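# Set the shelf board level on the cabinet's four pegs

## Task

Place the shelf board in the cabinet so it sits flat on all four shelf pegs, then release it. At the end, the whole hand and arm must be out of the cabinet, the hand must keep at least a fingernail's width of clearance from the cabinet's side walls, back and top, and the arm must be still; otherwise the task fails. The task also fails if the gripper is still holding any loose object when it is checked. The board counts as placed only if it stays there without the robot supporting it.

## Robot and tools

Robot: a single six-joint arm with a two-finger parallel gripper. The joints, from base to hand, are waist, shoulder, elbow, wrist pitch, wrist yaw and wrist roll. Joint limits (rad): waist -3.054 to 3.054, shoulder 0.000 to 3.142, elbow 0.000 to 2.356, wrist pitch -1.571 to 1.571, wrist yaw -1.571 to 1.571, wrist roll -3.142 to 3.142. The fingers point along the gripper's +x axis and close along its y axis. The reported hand position is the point midway between the finger pads, 3 to 4 cm short of the fingertips.

Scene frame: origin on the table surface under the arm's base, +z up, +y to the left when facing along +x. Results report end_effector_position (m) and end_effector_quat_wxyz, plus linear (m/s) and angular (rad/s) velocities. The base may be tilted against the table, and the reported position drifts from the true one, more so at long reach.

execute_actions, argument actions: a list of actions run one after another. Each action is a list of 1 to 15 rows; each row lasts one control step (1/30 s), and if fewer than 15 rows are given the last row repeats to fill 15 steps (0.5 s per action). An empty list simply returns the current state and images. A row is 7 numbers, each in [-1, 1], in this order: dx, dy, dz, rx, ry, rz, opening. The first six are a target offset, in the gripper's own axes, from the gripper pose measured when that action began (for the first action of a call, the pose in the latest result). Every row in an action is relative to that same starting pose, not cumulative. Scale: 1.0 equals 0.6 m for dx, dy, dz and 180 degrees for the rotation; rx, ry, rz form a single rotation vector. opening is absolute, not an offset: +1 is fully open (0.088 m), about -0.80 is where empty fingers touch, and values down to -1 add nothing further. Closing fully from open takes at least about 0.5 s.

move: drives the gripper in a straight line toward one target. target is one 7-number row laid out as above: offsets in gripper axes from the pose in the latest result that reported one, plus an absolute opening, sent when the move starts. speed is the path's top speed in m/s, 0.002 to 0.5 (default 0.25); rotation is capped at twice that in rad/s. Paths last 0.5 to 10 s; a path needing longer is cut at 10 s before the target. Rotation takes the shorter direction. The path ignores obstacles; the hand lags, may wander off it and may exceed speed, notably with the arm near full stretch. Faster contact hits harder, and aiming further beyond a contact presses harder. blocking=false returns after 0.5 s while the arm keeps going; further moves and execute_actions are refused until a result shows the move ended, so call wait or stop. The result adds a move: line giving the ending (done = at rest near target; others such as off_target, moving, held, fault), the active limits, and the remaining distance to target. limits=paced means the sent pose was clipped; limits=held means a safety check blocked some steps, after which motion may jump well above speed; ending held means the final step was blocked.

wait, seconds 0 to 10: lets time run with the last command held; returns early if a running move ends. stop: brakes a running move (needs braking room, more when fast); fingers keep moving. zoom_image: camera is cam_low or cam_wrist, region is [x0, y0, x1, y1] in image pixels from the top-left, at most 504 by 504. finished_scene, argument scene: the current scene's number; ends the scene irreversibly after the last command has been held and reports success.

Controller: each step, the commanded pose is clipped to within 70 mm and 16 degrees of the measured pose, then reached by damped inverse kinematics favouring position over orientation. After an action the arm continues at most to the last clipped pose, so distant targets need further actions. Hand target in a result shows where the controller is heading. Joint friction can leave the hand short or slightly tilted, and tiny moves may not happen; check the pose after each move and correct tilt. A pose unreachable line means the clearance check (which treats the base mount as arm) altered or blocked the command.

Gripping: grip_measured is the measured opening on the commanded scale; Joint positions gives it in metres as the last entry (Joint velocities similarly). To hold something, command an opening clearly below grip_measured; a bigger gap squeezes harder, up to about 34 N per pad. Readings may be off by about 1 mm throughout. Fast closing can overshoot the force and even pop the fingers open.

Hazards: if contact torque reaches a joint's load limit (N m: waist 18.2, shoulder 22.5, elbow 22.4, wrist pitch 5.92, wrist yaw 5.9, wrist roll 5.54, held load included), the arm halts for 10 s and the rest of the call is dropped. Holding loads heats motors: a MOTOR HOT line appears from 50 °C; at 95 °C an OVER-TEMPERATURE FAULT holds the arm, and if it does not cool within 30 to 60 s the arm and gripper lose power and go limp. The robot keeps its last command while you think. Occasional disturbances may tug a held part or push loose objects. Avoid drops, slips, slams, hard hits and strong pushes, and never let anything go off the table.

Cameras: cam_low (fixed, 504x504) and cam_wrist (on the hand, 504x504), images in that order. Calibration is given as pinhole plus radial distortion with K, D and T_world_to_cam; actual poses can differ by roughly 2.3 degrees and 9 mm, and results list any camera whose numbers changed.

Each tool is called after "Request:" as name(argument=value, ...) on one line, values as JSON.

## Session

I'll start by looking at the current state of the scene.

Request:
execute_actions(actions=[])

Scene clock: 0.00 s.
end_effector_position=(+0.1923, -0.4593, +0.1185) grip_measured=+0.848 end_effector_quat_wxyz=(+0.600, +0.615, +0.141, -0.491) end_effector_velocity=(-0.004, +0.004, -0.006) end_effector_angular_velocity=(+0.023, +0.020, -0.003)
Joint positions: [-0.916  1.069  1.231 -0.428  0.182  0.705  0.081]
Joint velocities: [-0.007 -0.002 -0.007 -0.022  0.007  0.007  0.   ]
Heat: hottest shoulder 26 °C (+0.0 °C/min).
Hand target: +0.192, -0.459, +0.118; +0.600, +0.615, +0.141, -0.492

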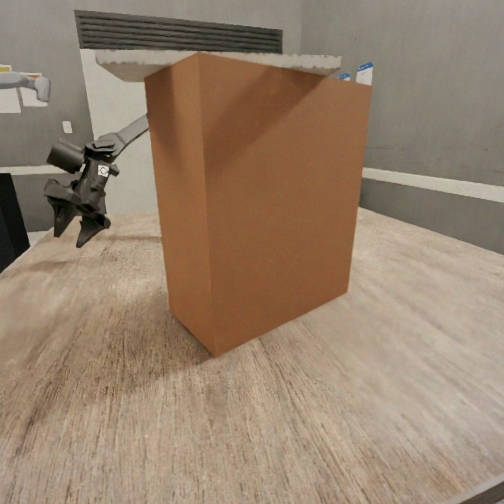

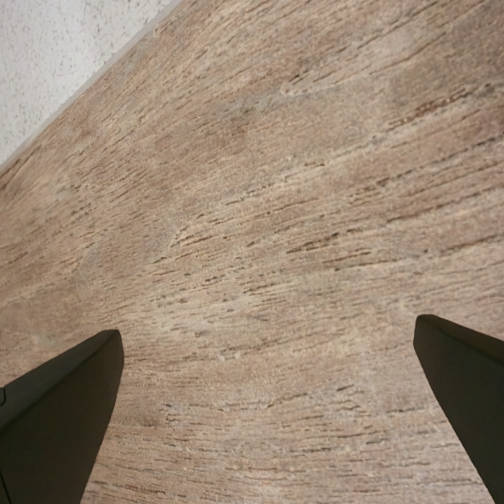

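Request:
zoom_image(camera="cam_low", region=[40, 0, 400, 360])

Request:
zoom_image(camera="cam_low", region=[80, 30, 240, 130])

Request:
zoom_image(camera="cam_low", region=[240, 30, 400, 130])

Region (40, 0, 400, 360) of cam_low's 504x504 image, scaled by 1.400, with more detail than that image has.

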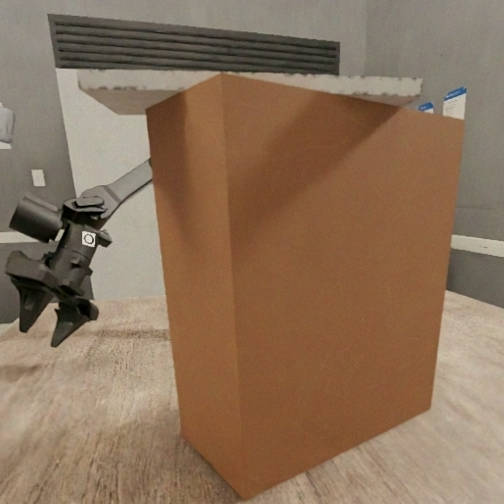

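Region (80, 30, 240, 130) of cam_low's 504x504 image, scaled by 3.150, with more detail than that image has; it fills the top 315 rows of this view, and the rest is white.

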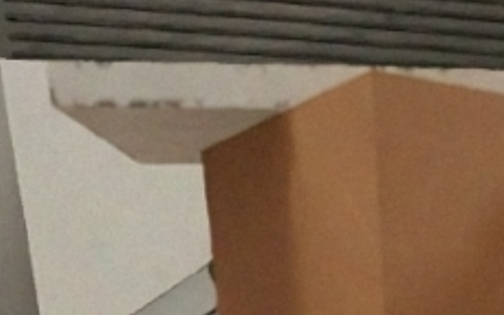

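Region (240, 30, 400, 130) of cam_low's 504x504 image, scaled by 3.150, with more detail than that image has; it fills the top 315 rows of this view, and the rest is white.

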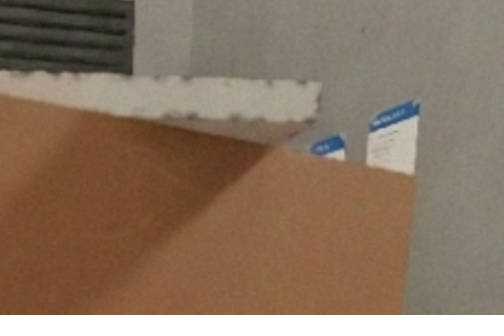

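Request:
move(target=[-0.5218, -0.0590, -0.3230, -0.4693, -0.0650, 0.4070, 0.85], speed=0.25)

Scene clock: 124.33 s.
end_effector_position=(+0.1022, -0.1502, +0.2997) grip_measured=+0.850 end_effector_quat_wxyz=(+0.995, +0.006, +0.012, +0.100) end_effector_velocity=(-0.000, +0.004, +0.001) end_effector_angular_velocity=(-0.004, -0.007, +0.010)
Joint positions: [-0.962  0.01   0.895 -1.2   -1.02  -1.029  0.081]
Joint velocities: [-0.012 -0.002  0.002 -0.022 -0.022 -0.022 -0.   ]
Heat: hottest shoulder 32 °C (+1.0 °C/min).
Hand target: +0.101, -0.150, +0.303; +0.995, -0.000, +0.008, +0.098
Off the commanded pose: 0.002 m, 2 deg.
joint sent to its limit — the command would take joint 2 (shoulder) past its lower limit, so that joint was sent only as far as its limit.
move: done
camera_calibration (this result's frames):
cam_wrist: T_world_to_cam=[[0.1784, -0.982868, -0.0463117, -0.14533], [-0.342412, -0.0178886, -0.93938, 0.345337], [0.922457, 0.183443, -0.339737, 0.112735], [0, 0, 0, 1]] pos_world=[0.0401811, -0.157343, 0.355973]

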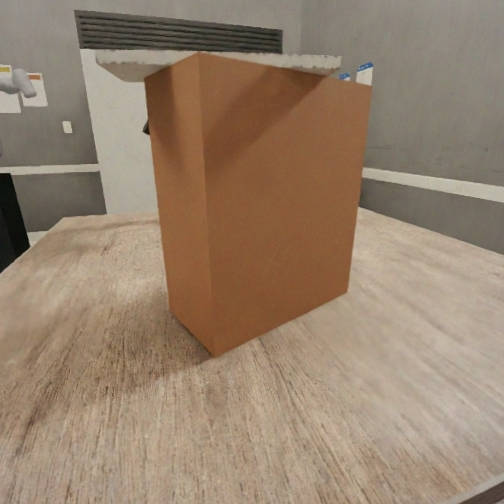

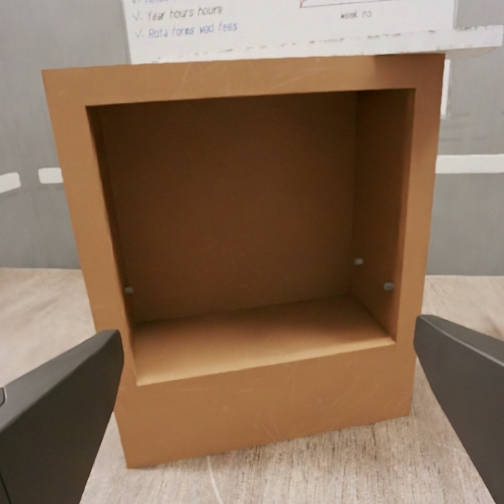

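Request:
zoom_image(camera="cam_wrist", region=[0, 0, 252, 252])

Request:
zoom_image(camera="cam_wrist", region=[252, 0, 504, 252])

Request:
zoom_image(camera="cam_wrist", region=[50, 230, 302, 482])

Request:
zoom_image(camera="cam_wrist", region=[252, 200, 504, 452])

Region (0, 0, 252, 252) of cam_wrist's 504x504 image, scaled by 2.000, with more detail than that image has.

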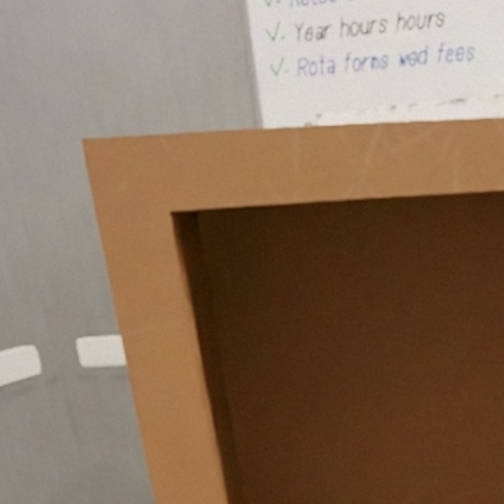

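Region (252, 0, 504, 252) of cam_wrist's 504x504 image, scaled by 2.000, with more detail than that image has.

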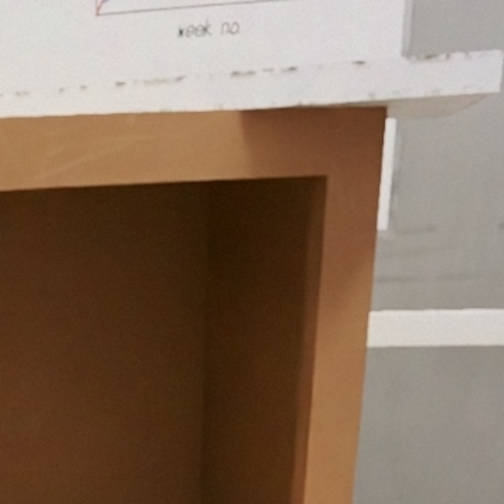

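Region (50, 230, 302, 482) of cam_wrist's 504x504 image, scaled by 2.000, with more detail than that image has.

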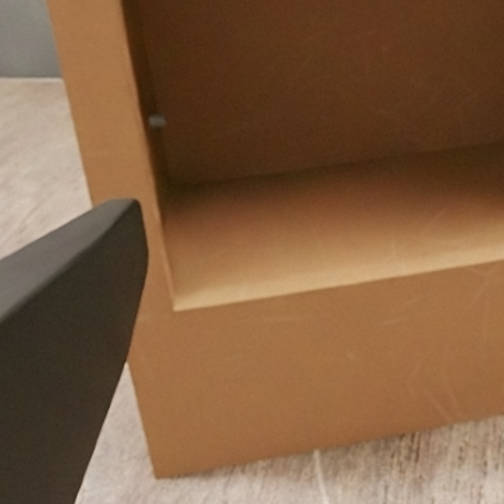

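Region (252, 200, 504, 452) of cam_wrist's 504x504 image, scaled by 2.000, with more detail than that image has.

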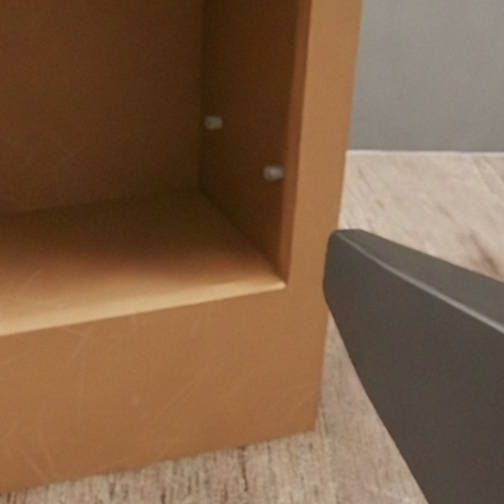

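Request:
move(target=[0.2643, -0.1343, 0.4252, 0.0, 0.139, 0.0, 0.85], speed=0.25)

Scene clock: 246.43 s.
end_effector_position=(+0.2799, -0.1996, +0.5471) grip_measured=+0.850 end_effector_quat_wxyz=(+0.968, -0.076, +0.181, -0.156) end_effector_velocity=(+0.002, +0.004, -0.001) end_effector_angular_velocity=(+0.025, -0.004, -0.003)
Joint positions: [-2.104  0.469  2.359 -0.743 -1.576  0.205  0.081]
Joint velocities: [-0.002 -0.007 -0.002  0.007 -0.007  0.037 -0.   ]
Heat: hottest elbow 33 °C (+1.0 °C/min).
Hand target: +0.281, -0.201, +0.547; +0.968, -0.074, +0.182, -0.157
Off the commanded pose: 0.003 m, 31 deg; orientation clipped at the last step of the last action.
joint sent to its limit — the command would take joint 3 (elbow) past its upper limit and joint 5 (wrist yaw) past its lower limit, so those joints were sent only as far as their limits.
move: off_target; limits=paced
camera_calibration (this result's frames):
cam_wrist: T_world_to_cam=[[-0.304673, -0.935261, 0.180167, -0.193315], [-0.626266, 0.0541944, -0.777724, 0.643125], [0.717611, -0.349784, -0.602234, 0.136411], [0, 0, 0, 1]] pos_world=[0.245979, -0.16794, 0.617154]

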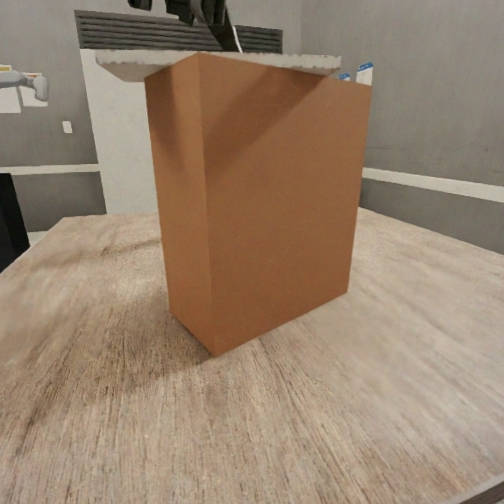

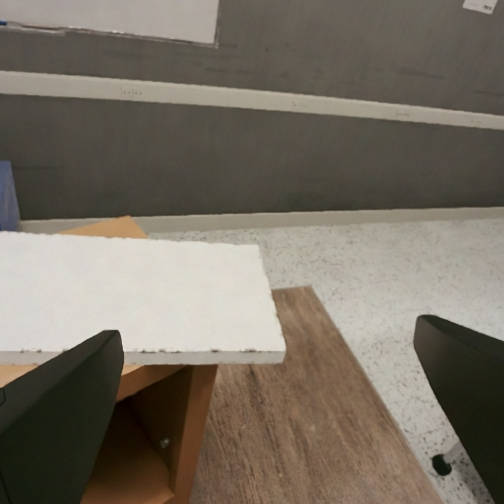

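Request:
move(target=[-0.02, -0.3633, -0.6783, 0.0, 0.0, 0.0, 0.85], speed=0.3)

Scene clock: 368.40 s.
end_effector_position=(+0.0588, -0.4364, +0.2218) grip_measured=+0.850 end_effector_quat_wxyz=(+0.957, -0.078, +0.210, -0.184) end_effector_velocity=(+0.000, +0.001, +0.000) end_effector_angular_velocity=(+0.012, -0.009, -0.002)
Joint positions: [-2.188  0.843  1.194 -0.443 -1.574 -1.038  0.081]
Joint velocities: [-0.002 -0.002 -0.002 -0.007 -0.007  0.007  0.   ]
Heat: hottest shoulder 28 °C (-1.0 °C/min).
Hand target: +0.057, -0.437, +0.219; +0.958, -0.076, +0.209, -0.184
Off the commanded pose: 0.003 m, 5 deg.
joint sent to its limit — the command would take joint 5 (wrist yaw) past its lower limit, so that joint was sent only as far as its limit.
move: off_target
camera_calibration (this result's frames):
cam_wrist: T_world_to_cam=[[-0.349615, -0.914243, 0.204764, -0.417131], [-0.665263, 0.0883588, -0.741362, 0.273616], [0.659693, -0.395413, -0.639104, 0.00797828], [0, 0, 0, 1]] pos_world=[0.030928, -0.402381, 0.293361]

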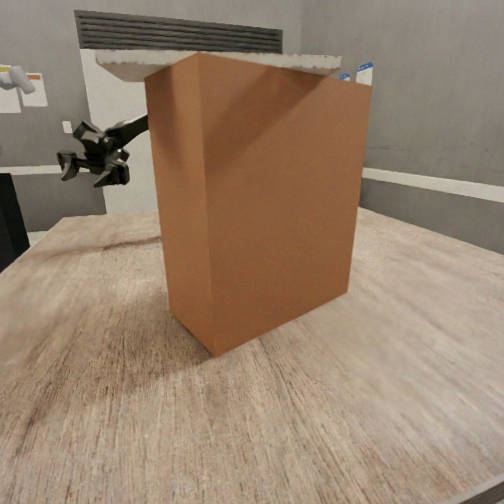

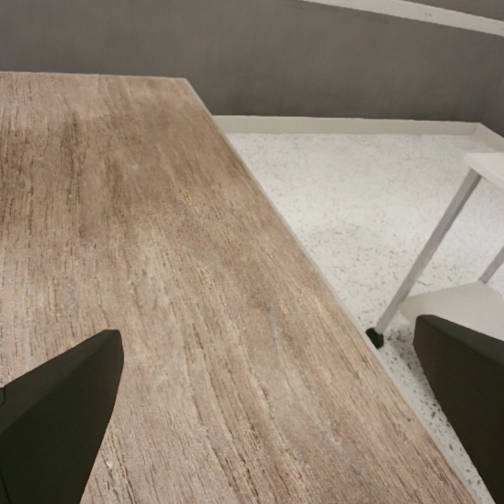

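Request:
move(target=[0.2907, 0.1528, 0.2115, 0.5520, -0.0528, 0.1569, 0.85], speed=0.3)

Scene clock: 407.70 s.
end_effector_position=(+0.2881, -0.4143, +0.2579) grip_measured=+0.850 end_effector_quat_wxyz=(+0.711, +0.697, -0.070, -0.059) end_effector_velocity=(-0.001, +0.001, +0.001) end_effector_angular_velocity=(+0.010, +0.003, -0.003)
Joint positions: [-0.763  1.03   1.123  0.069 -0.591  0.869  0.081]
Joint velocities: [ 0.002 -0.007 -0.002 -0.007  0.007  0.007 -0.   ]
Heat: hottest shoulder 30 °C (+2.0 °C/min).
Hand target: +0.292, -0.411, +0.249; +0.704, +0.705, -0.062, -0.061
Off the commanded pose: 0.009 m, 2 deg.
move: off_target
camera_calibration (this result's frames):
cam_wrist: T_world_to_cam=[[-0.000244135, 0.0152033, -0.999884, 0.270871], [-0.140823, 0.98992, 0.0150862, 0.478303], [0.990035, 0.14081, 0.00189931, -0.149784], [0, 0, 0, 1]] pos_world=[0.215714, -0.456509, 0.263909]

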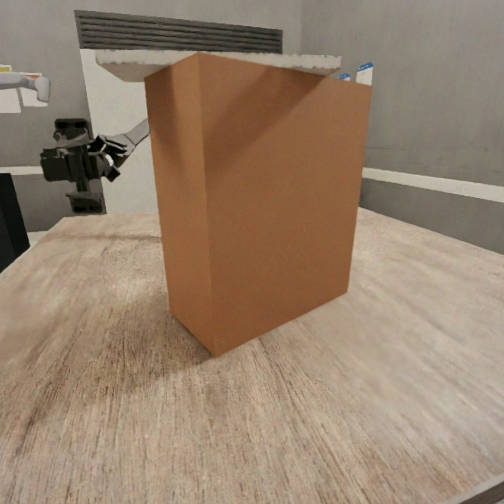

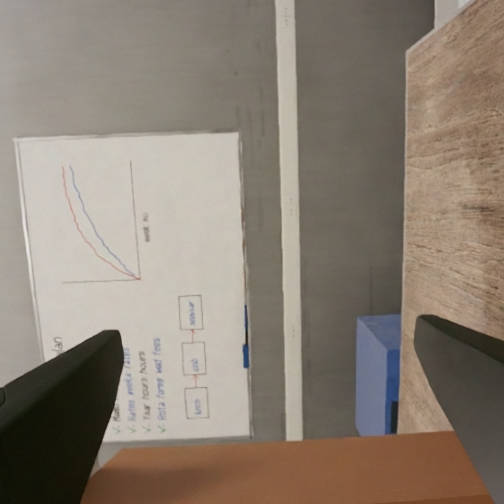

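Request:
move(target=[-0.0707, 0.2423, -0.2347, 0.006, 0.0031, -0.0055, 0.85], speed=0.25)

Scene clock: 418.13 s.
end_effector_position=(+0.2699, -0.2671, +0.4040) grip_measured=+0.850 end_effector_quat_wxyz=(+0.700, +0.708, -0.065, -0.059) end_effector_velocity=(+0.001, +0.005, -0.003) end_effector_angular_velocity=(-0.036, +0.020, +0.016)
Joint positions: [ 0.543  0.891  1.083 -0.03   0.705  0.702  0.081]
Joint velocities: [ 0.007  0.002 -0.002 -0.022  0.007 -0.022 -0.   ]
Heat: hottest shoulder 30 °C (+2.0 °C/min).
Hand target: +0.271, -0.264, +0.402; +0.703, +0.705, -0.062, -0.061
Off the commanded pose: 0.004 m, 1 deg.
move: done
camera_calibration (this result's frames):
cam_wrist: T_world_to_cam=[[-0.00467965, 0.0455619, -0.998951, 0.423663], [-0.147691, 0.987975, 0.0457531, 0.316782], [0.989023, 0.14775, 0.00210569, -0.150734], [0, 0, 0, 1]] pos_world=[0.197847, -0.310004, 0.409042]

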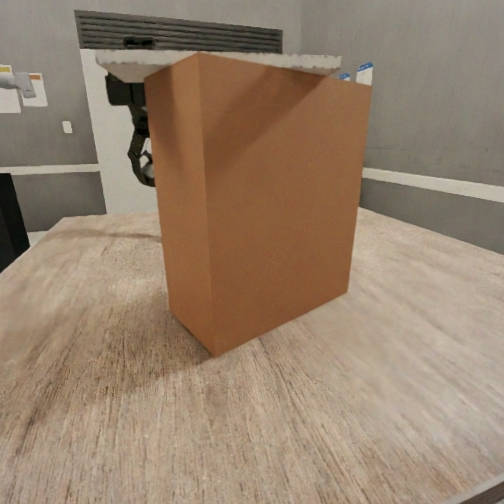

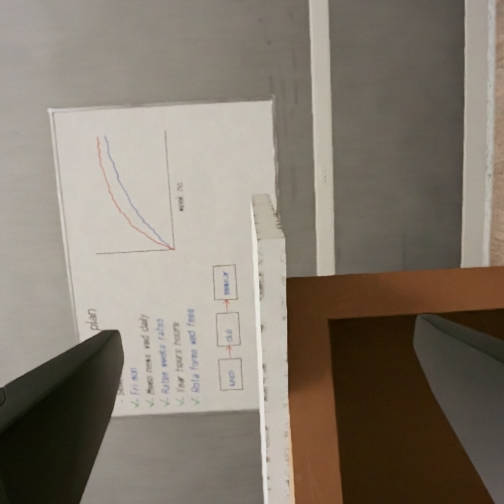

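Request:
move(target=[0.1865, -0.0118, -0.0370, 0.0, 0.0, 0.0, 0.4], speed=0.15)

Scene clock: 472.30 s.
end_effector_position=(+0.3842, -0.2619, +0.3947) grip_measured=+0.400 end_effector_quat_wxyz=(+0.703, +0.706, -0.061, -0.060) end_effector_velocity=(-0.001, +0.001, +0.001) end_effector_angular_velocity=(-0.011, -0.011, +0.015)
Joint positions: [0.278 1.255 1.223 0.16  0.444 0.745 0.059]
Joint velocities: [-0.002 -0.007 -0.002 -0.007 -0.022 -0.007 -0.   ]
Heat: hottest shoulder 29 °C (-1.0 °C/min).
Hand target: +0.384, -0.265, +0.397; +0.701, +0.708, -0.065, -0.059
Off the commanded pose: 0.004 m, 1 deg.
move: done
camera_calibration (this result's frames):
cam_wrist: T_world_to_cam=[[-0.0113584, 0.0391627, -0.999168, 0.415651], [-0.15228, 0.98751, 0.0404368, 0.332669], [0.988272, 0.152612, -0.00525283, -0.260057], [0, 0, 0, 1]] pos_world=[0.312387, -0.305104, 0.400487]

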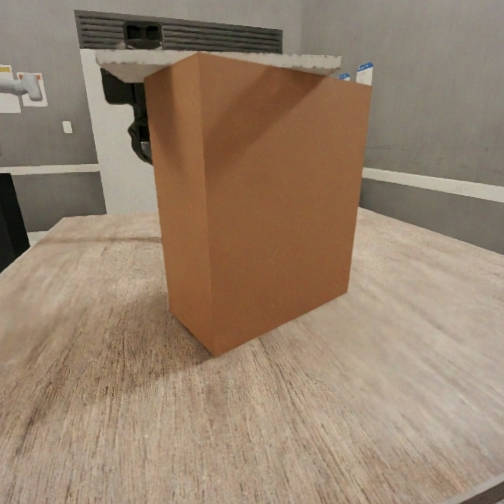

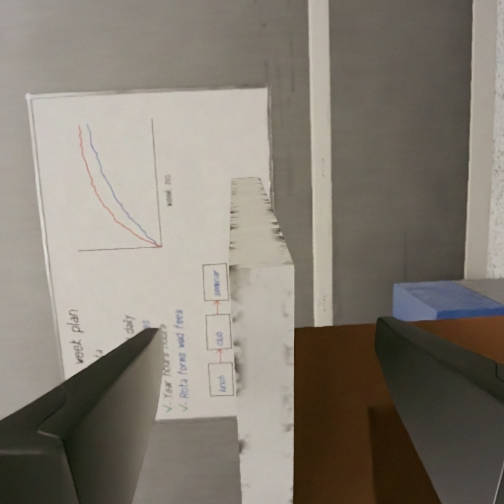

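Request:
move(target=[-0.005, 0.003, 0.028, 0.0, 0.0, 0.0, 0.4], speed=0.08)

Scene clock: 519.73 s.
end_effector_position=(+0.3794, -0.2741, +0.3940) grip_measured=+0.400 end_effector_quat_wxyz=(+0.706, +0.704, -0.057, -0.060) end_effector_velocity=(+0.000, +0.005, -0.002) end_effector_angular_velocity=(+0.013, -0.003, +0.028)
Joint positions: [0.25  1.236 1.252 0.101 0.417 0.745 0.059]
Joint velocities: [-0.002 -0.002 -0.002 -0.022 -0.022  0.022  0.   ]
Heat: hottest elbow 31 °C (+2.0 °C/min).
Hand target: +0.378, -0.278, +0.396; +0.703, +0.706, -0.061, -0.060
Off the commanded pose: 0.005 m, 1 deg.
move: done
camera_calibration (this result's frames):
cam_wrist: T_world_to_cam=[[-0.0192159, 0.033039, -0.999269, 0.416741], [-0.157105, 0.986938, 0.0356524, 0.347616], [0.987395, 0.157675, -0.0137743, -0.248417], [0, 0, 0, 1]] pos_world=[0.307906, -0.317675, 0.400621]

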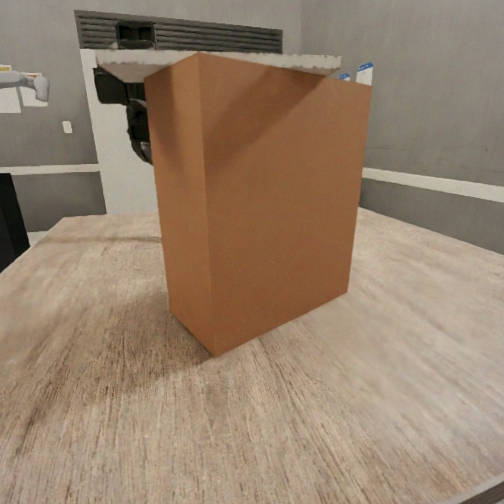

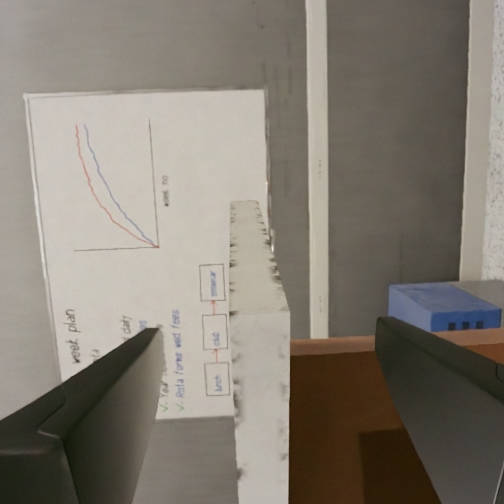

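Request:
move(target=[-0.013, 0.003, 0.029, 0.0, 0.0667, 0.0, 0.4], speed=0.1)

Scene clock: 573.00 s.
end_effector_position=(+0.3692, -0.2874, +0.3941) grip_measured=+0.400 end_effector_quat_wxyz=(+0.709, +0.705, +0.019, +0.013) end_effector_velocity=(-0.000, +0.007, -0.003) end_effector_angular_velocity=(-0.011, +0.005, +0.033)
Joint positions: [ 0.132  1.223  1.427 -0.25   0.154  0.791  0.059]
Joint velocities: [-0.002 -0.002 -0.007 -0.022 -0.022 -0.007 -0.   ]
Heat: hottest elbow 32 °C (+1.0 °C/min).
Hand target: +0.369, -0.290, +0.396; +0.707, +0.707, +0.017, +0.014
Off the commanded pose: 0.003 m, 0 deg.
move: done
camera_calibration (this result's frames):
cam_wrist: T_world_to_cam=[[-0.0301471, 0.0248242, -0.999237, 0.418738], [-0.361088, 0.93191, 0.0340456, 0.419187], [0.932044, 0.361839, -0.0191307, -0.154978], [0, 0, 0, 1]] pos_world=[0.308434, -0.344963, 0.401182]

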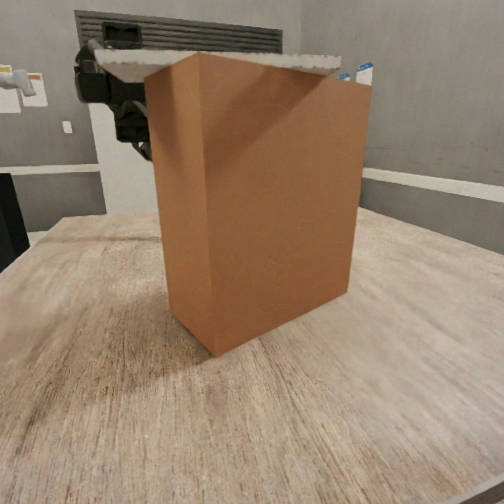

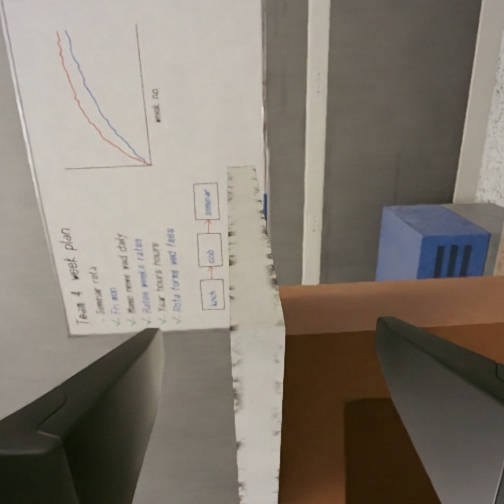

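Request:
move(target=[0.097, 0.011, -0.025, 0.0, 0.0, 0.0, 0.4], speed=0.08)

Scene clock: 616.43 s.
end_effector_position=(+0.4227, -0.2733, +0.3991) grip_measured=+0.401 end_effector_quat_wxyz=(+0.710, +0.704, +0.016, +0.009) end_effector_velocity=(+0.002, +0.001, +0.000) end_effector_angular_velocity=(-0.007, -0.005, +0.002)
Joint positions: [ 0.15   1.406  1.523 -0.156  0.18   0.788  0.059]
Joint velocities: [-0.002  0.007  0.002  0.007 -0.007 -0.007 -0.   ]
Heat: hottest elbow 32 °C (+1.0 °C/min).
Hand target: +0.427, -0.269, +0.399; +0.709, +0.705, +0.019, +0.013
Off the commanded pose: 0.005 m, 1 deg.
move: done
camera_calibration (this result's frames):
cam_wrist: T_world_to_cam=[[-0.0315295, 0.0221926, -0.999256, 0.42485], [-0.351179, 0.935766, 0.0318632, 0.422947], [0.935777, 0.351923, -0.0217106, -0.213086], [0, 0, 0, 1]] pos_world=[0.361326, -0.330218, 0.406431]

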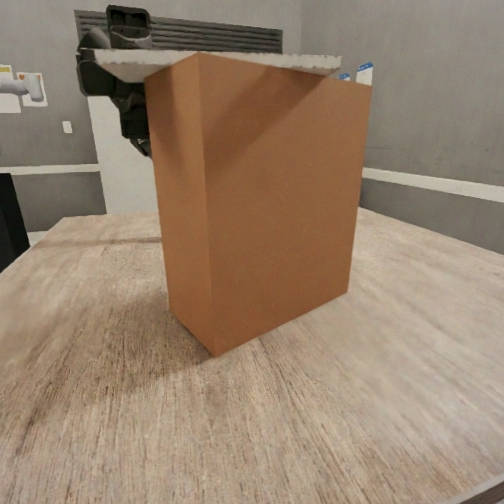

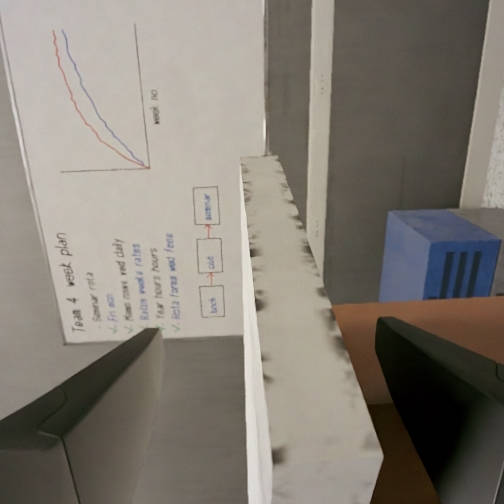

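Request:
execute_actions(actions=[[[0.004, -0.004, -0.017, 0, 0, 0, 0.4]], [[0, 0, 0, 0, 0, 0, 0.0]], [[0, 0, 0, 0, 0, 0, -0.45]], [[0, 0, 0, 0, 0, 0, -0.9]]])

Scene clock: 641.57 s.
end_effector_position=(+0.4230, -0.2749, +0.3984) grip_measured=-0.489 end_effector_quat_wxyz=(+0.710, +0.704, +0.006, -0.003) end_effector_velocity=(-0.002, -0.000, -0.000) end_effector_angular_velocity=(-0.008, -0.002, +0.005)
Joint positions: [ 0.156  1.402  1.503 -0.119  0.211  0.785  0.015]
Joint velocities: [-0.002 -0.007 -0.002 -0.007 -0.007 -0.007 -0.   ]
Heat: hottest elbow 32 °C (+0.0 °C/min).
Hand target: +0.423, -0.275, +0.398; +0.711, +0.703, +0.006, -0.003
Off the commanded pose: 0.000 m, 0 deg.
camera_calibration (this result's frames):
cam_wrist: T_world_to_cam=[[-0.0323928, 0.02372, -0.999194, 0.424914], [-0.321393, 0.946375, 0.0328854, 0.414463], [0.946392, 0.3222, -0.0230323, -0.224953], [0, 0, 0, 1]] pos_world=[0.359863, -0.329836, 0.40576]

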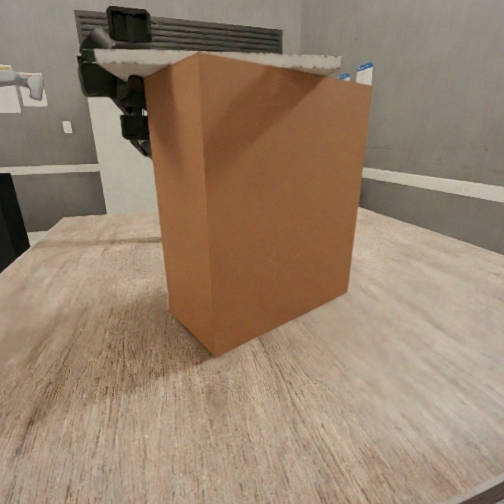

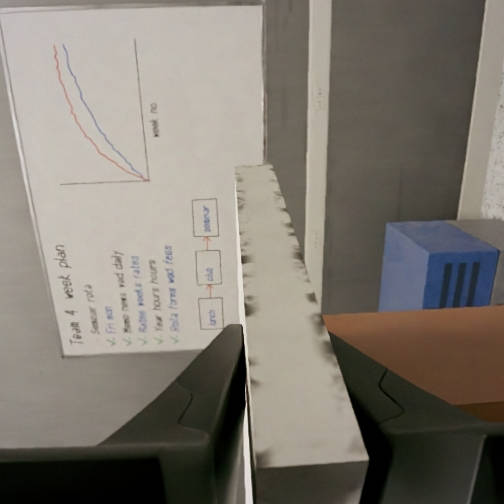

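Request:
move(target=[0.0163, 0.003, 0.021, 0.0, 0.1744, 0.0, -0.9], speed=0.12)

Scene clock: 673.67 s.
end_effector_position=(+0.4308, -0.2892, +0.4002) grip_measured=-0.494 end_effector_quat_wxyz=(+0.683, +0.680, +0.193, +0.185) end_effector_velocity=(-0.002, +0.002, -0.002) end_effector_angular_velocity=(-0.003, +0.012, +0.022)
Joint positions: [-0.069  1.732  2.263 -0.95  -0.386  0.698  0.015]
Joint velocities: [-0.002  0.007  0.017 -0.037 -0.007 -0.007 -0.   ]
Heat: hottest elbow 31 °C (-1.0 °C/min).
Hand target: +0.433, -0.287, +0.399; +0.681, +0.680, +0.197, +0.188
Off the commanded pose: 0.003 m, 1 deg.
move: done
camera_calibration (this result's frames):
cam_wrist: T_world_to_cam=[[-0.042977, 0.00964221, -0.99903, 0.42778], [-0.761201, 0.647342, 0.0389938, 0.530966], [0.64709, 0.762138, -0.0204811, 0.0274155], [0, 0, 0, 1]] pos_world=[0.404817, -0.368736, 0.407222]

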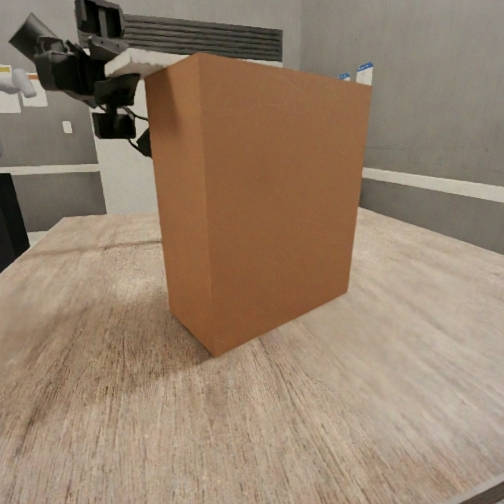

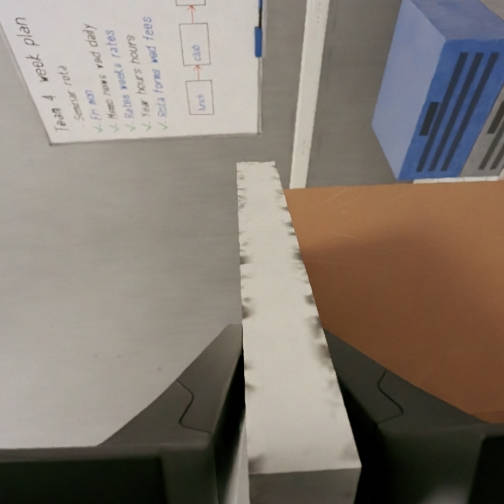

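Request:
execute_actions(actions=[[[0, -0.002, 0, 0, 0, 0, -0.3]], [[0, 0, 0, 0, 0, 0, 0.3]]])

Scene clock: 688.30 s.
end_effector_position=(+0.4312, -0.2902, +0.4004) grip_measured=+0.298 end_effector_quat_wxyz=(+0.684, +0.680, +0.191, +0.185) end_effector_velocity=(-0.001, +0.002, -0.002) end_effector_angular_velocity=(+0.009, +0.009, +0.012)
Joint positions: [-0.071  1.733  2.265 -0.947 -0.386  0.698  0.054]
Joint velocities: [-0.002 -0.002 -0.007 -0.007 -0.007  0.007  0.001]
Heat: hottest elbow 31 °C (-1.0 °C/min).
Hand target: +0.431, -0.290, +0.400; +0.683, +0.680, +0.191, +0.185
Off the commanded pose: 0.000 m, 0 deg.
camera_calibration (this result's frames):
cam_wrist: T_world_to_cam=[[-0.0410627, 0.00986701, -0.999108, 0.427241], [-0.758988, 0.650018, 0.0376134, 0.53233], [0.649809, 0.759855, -0.0192025, 0.0255764], [0, 0, 0, 1]] pos_world=[0.404956, -0.369674, 0.407328]

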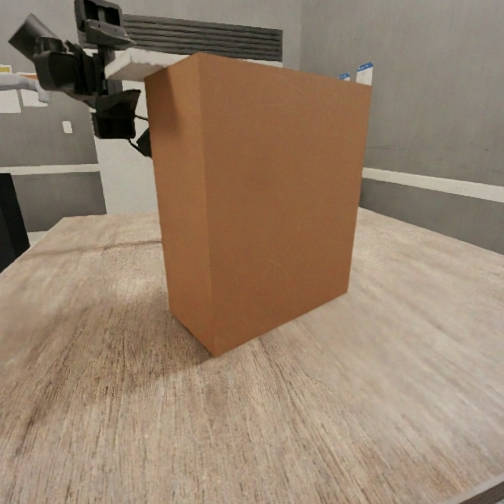

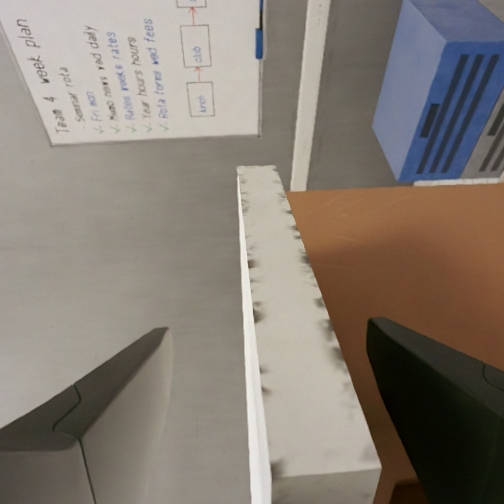

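Request:
move(target=[-0.1233, -0.0061, -0.0204, 0.0, -0.052, 0.0, 0.3], speed=0.15)

Scene clock: 697.10 s.
end_effector_position=(+0.3606, -0.3187, +0.4020) grip_measured=+0.300 end_effector_quat_wxyz=(+0.699, +0.690, +0.131, +0.133) end_effector_velocity=(-0.000, -0.002, -0.000) end_effector_angular_velocity=(+0.008, -0.002, -0.005)
Joint positions: [-0.1    1.402  1.917 -0.797 -0.315  0.726  0.054]
Joint velocities: [-0.007 -0.002 -0.002  0.007 -0.007  0.007 -0.   ]
Heat: hottest elbow 31 °C (-1.0 °C/min).
Hand target: +0.361, -0.318, +0.398; +0.697, +0.692, +0.135, +0.129
Off the commanded pose: 0.005 m, 1 deg.
move: done
camera_calibration (this result's frames):
cam_wrist: T_world_to_cam=[[-0.0251829, 0.0111061, -0.999621, 0.421159], [-0.644405, 0.764284, 0.0247256, 0.497498], [0.764269, 0.644784, -0.0120901, 0.0123915], [0, 0, 0, 1]] pos_world=[0.321726, -0.392897, 0.408848]

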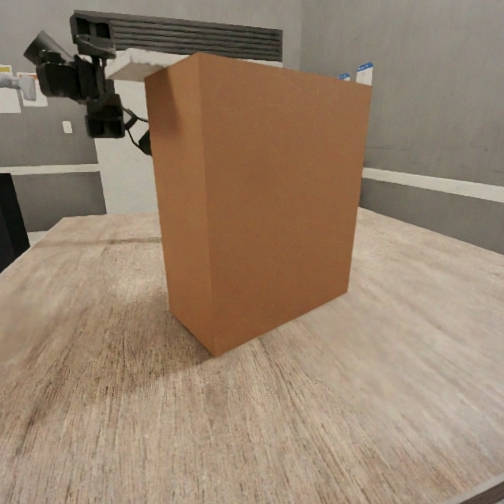

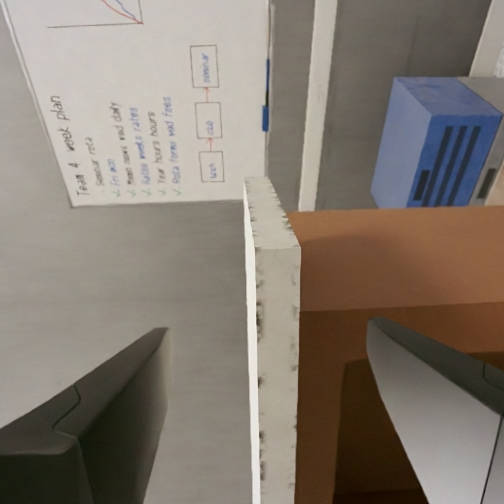

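Request:
move(target=[-0.1697, -0.0045, -0.1542, 0.0043, 0.0, 0.0, 0.3], speed=0.2)

Scene clock: 723.53 s.
end_effector_position=(+0.2304, -0.2725, +0.4027) grip_measured=+0.300 end_effector_quat_wxyz=(+0.695, +0.695, +0.127, +0.135) end_effector_velocity=(+0.000, +0.003, -0.001) end_effector_angular_velocity=(-0.021, -0.006, +0.015)
Joint positions: [ 0.172  0.927  1.526 -0.856 -0.056  0.811  0.054]
Joint velocities: [ 0.002  0.002 -0.002 -0.007 -0.007 -0.022 -0.   ]
Heat: hottest elbow 30 °C (-1.0 °C/min).
Hand target: +0.232, -0.270, +0.400; +0.694, +0.695, +0.132, +0.132
Off the commanded pose: 0.005 m, 1 deg.
move: done
camera_calibration (this result's frames):
cam_wrist: T_world_to_cam=[[-0.0190858, 0.0237721, -0.999535, 0.420057], [-0.641066, 0.76688, 0.0304798, 0.37592], [0.767249, 0.64135, 0.000602926, 0.0753706], [0, 0, 0, 1]] pos_world=[0.191178, -0.34661, 0.408358]

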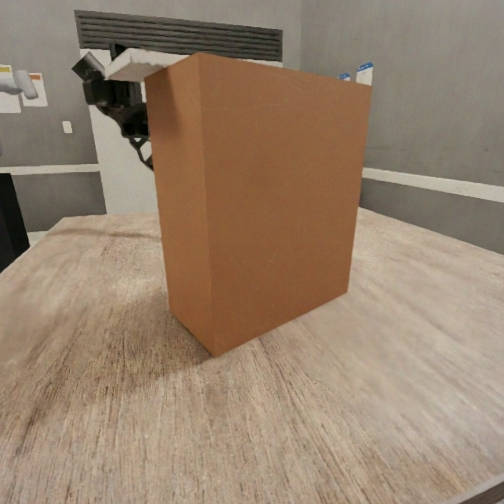

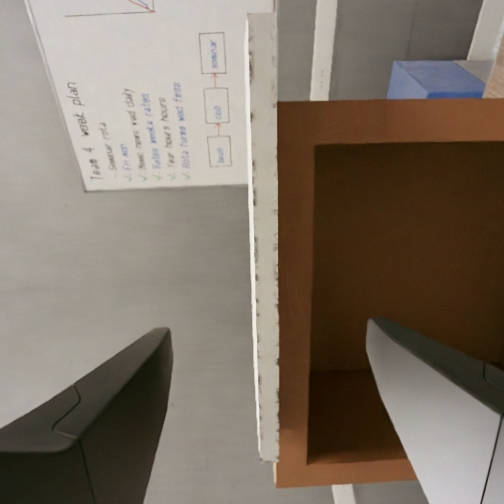

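Request:
zoom_image(camera="cam_wrist", region=[200, 380, 324, 504])

Request:
zoom_image(camera="cam_wrist", region=[200, 0, 368, 168])

Region (200, 380, 324, 504) of cam_wrist's 504x504 image, scaled by 4.065, with more detail than that image has.

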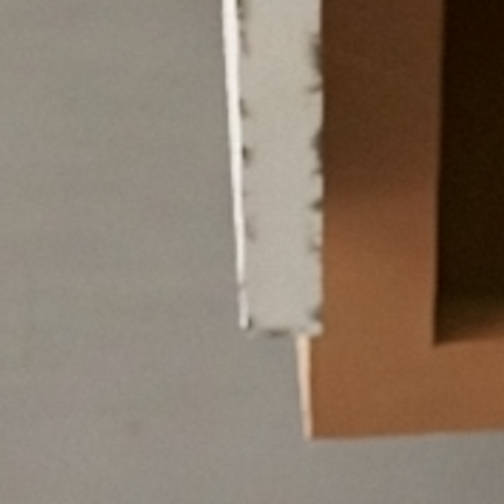

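Region (200, 0, 368, 168) of cam_wrist's 504x504 image, scaled by 3.000, with more detail than that image has.

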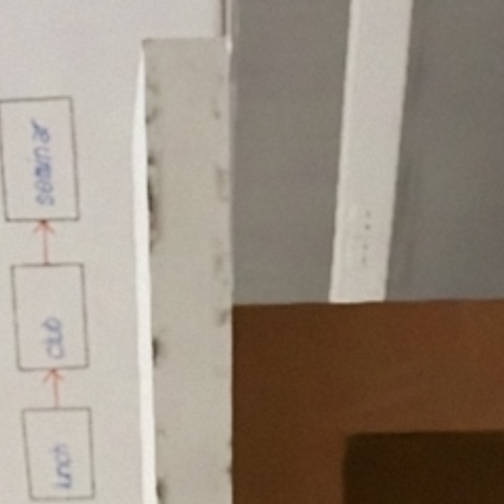

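Request:
move(target=[0.2183, -0.005, -0.080, 0.0, -0.011, 0.0, 0.3], speed=0.2)

Scene clock: 796.20 s.
end_effector_position=(+0.3351, -0.1817, +0.4022) grip_measured=+0.300 end_effector_quat_wxyz=(+0.698, +0.696, +0.113, +0.125) end_effector_velocity=(-0.000, -0.000, +0.001) end_effector_angular_velocity=(+0.001, -0.016, +0.007)
Joint positions: [ 0.374  1.149  1.262 -0.345  0.161  0.855  0.054]
Joint velocities: [-0.007 -0.002 -0.002  0.007 -0.022 -0.007 -0.   ]
Heat: hottest shoulder 28 °C (-1.0 °C/min).
Hand target: +0.335, -0.180, +0.400; +0.697, +0.697, +0.115, +0.123
Off the commanded pose: 0.002 m, 0 deg.
move: done
camera_calibration (this result's frames):
cam_wrist: T_world_to_cam=[[-0.0120741, 0.0241828, -0.999635, 0.417098], [-0.614581, 0.788408, 0.0264961, 0.37002], [0.788761, 0.614677, 0.00534301, -0.0772449], [0, 0, 0, 1]] pos_world=[0.293371, -0.254333, 0.407554]

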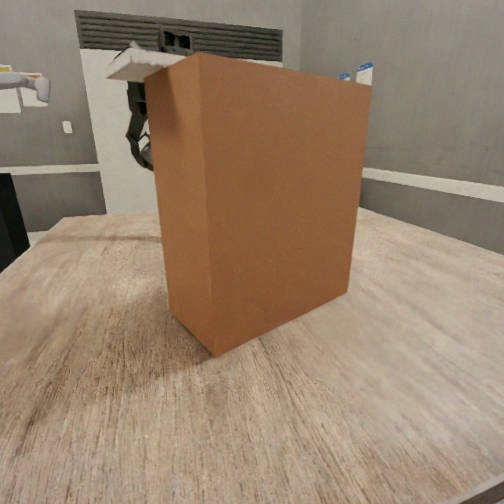

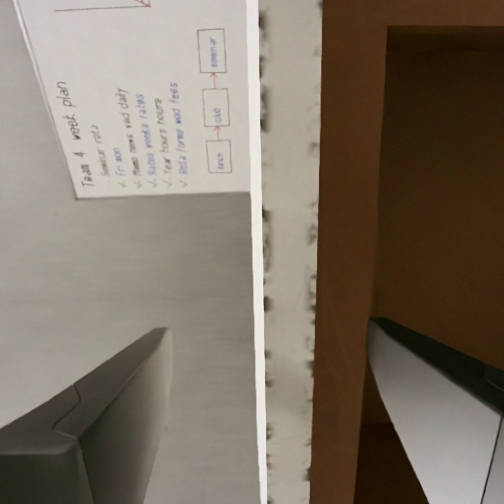

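Request:
move(target=[0.055, -0.011, 0.0, 0.0, 0.0, 0.0, 0.3], speed=0.06)

Scene clock: 815.57 s.
end_effector_position=(+0.3655, -0.1696, +0.3952) grip_measured=+0.300 end_effector_quat_wxyz=(+0.697, +0.697, +0.114, +0.124) end_effector_velocity=(-0.003, +0.001, -0.003) end_effector_angular_velocity=(-0.026, +0.001, +0.015)
Joint positions: [ 0.337  1.241  1.262 -0.255  0.127  0.85   0.054]
Joint velocities: [-0.002 -0.007 -0.002 -0.022 -0.007 -0.022  0.   ]
Heat: hottest elbow 29 °C (+0.0 °C/min).
Hand target: +0.366, -0.171, +0.396; +0.698, +0.696, +0.112, +0.125
Off the commanded pose: 0.002 m, 0 deg.
move: done
camera_calibration (this result's frames):
cam_wrist: T_world_to_cam=[[-0.0155361, 0.0259224, -0.999543, 0.411731], [-0.615377, 0.787662, 0.0299924, 0.37816], [0.78808, 0.615562, 0.00371489, -0.107557], [0, 0, 0, 1]] pos_world=[0.323871, -0.242327, 0.400601]

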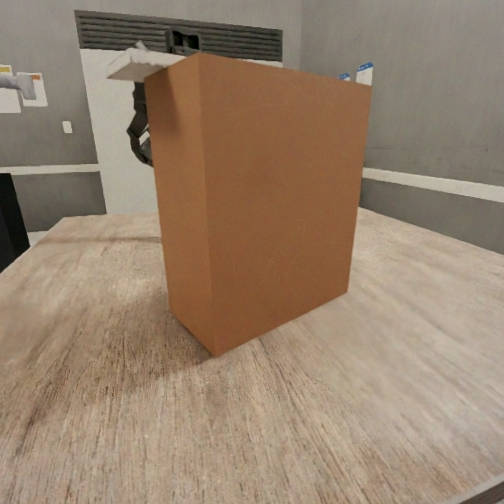

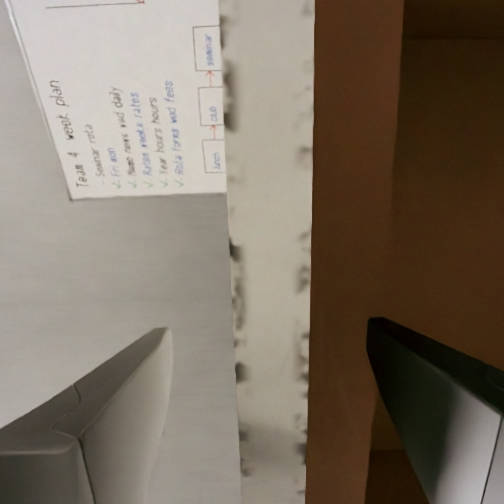

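Request:
execute_actions(actions=[[[0.004, 0, 0, 0, 0, 0, -0.2]], [[0, 0, 0, 0, 0, 0, -0.5]], [[0, 0, 0, 0, 0, 0, -1.0]]])

Scene clock: 825.50 s.
end_effector_position=(+0.3664, -0.1690, +0.3967) grip_measured=-0.493 end_effector_quat_wxyz=(+0.696, +0.698, +0.112, +0.126) end_effector_velocity=(-0.001, +0.002, -0.005) end_effector_angular_velocity=(-0.027, +0.008, +0.014)
Joint positions: [ 0.339  1.244  1.263 -0.247  0.125  0.851  0.015]
Joint velocities: [-0.007 -0.002 -0.002 -0.022 -0.007 -0.022 -0.   ]
Heat: hottest elbow 29 °C (+0.0 °C/min).
Hand target: +0.366, -0.169, +0.397; +0.697, +0.697, +0.112, +0.126
Off the commanded pose: 0.000 m, 0 deg.
camera_calibration (this result's frames):
cam_wrist: T_world_to_cam=[[-0.00984246, 0.0294006, -0.999519, 0.41174], [-0.615021, 0.787968, 0.0292341, 0.378437], [0.788449, 0.615013, 0.0103264, -0.111475], [0, 0, 0, 1]] pos_world=[0.324692, -0.241743, 0.40163]

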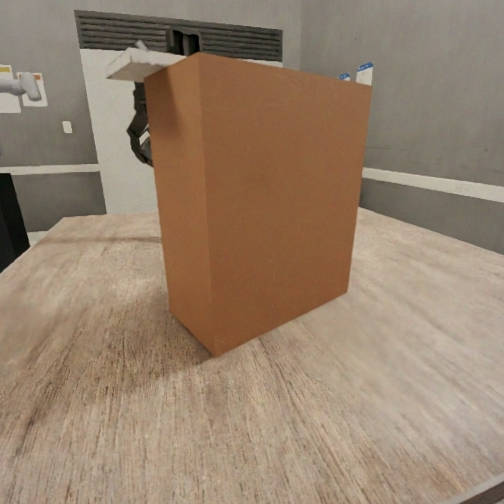

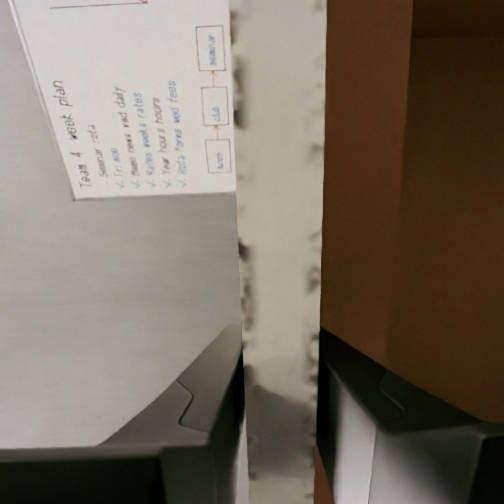

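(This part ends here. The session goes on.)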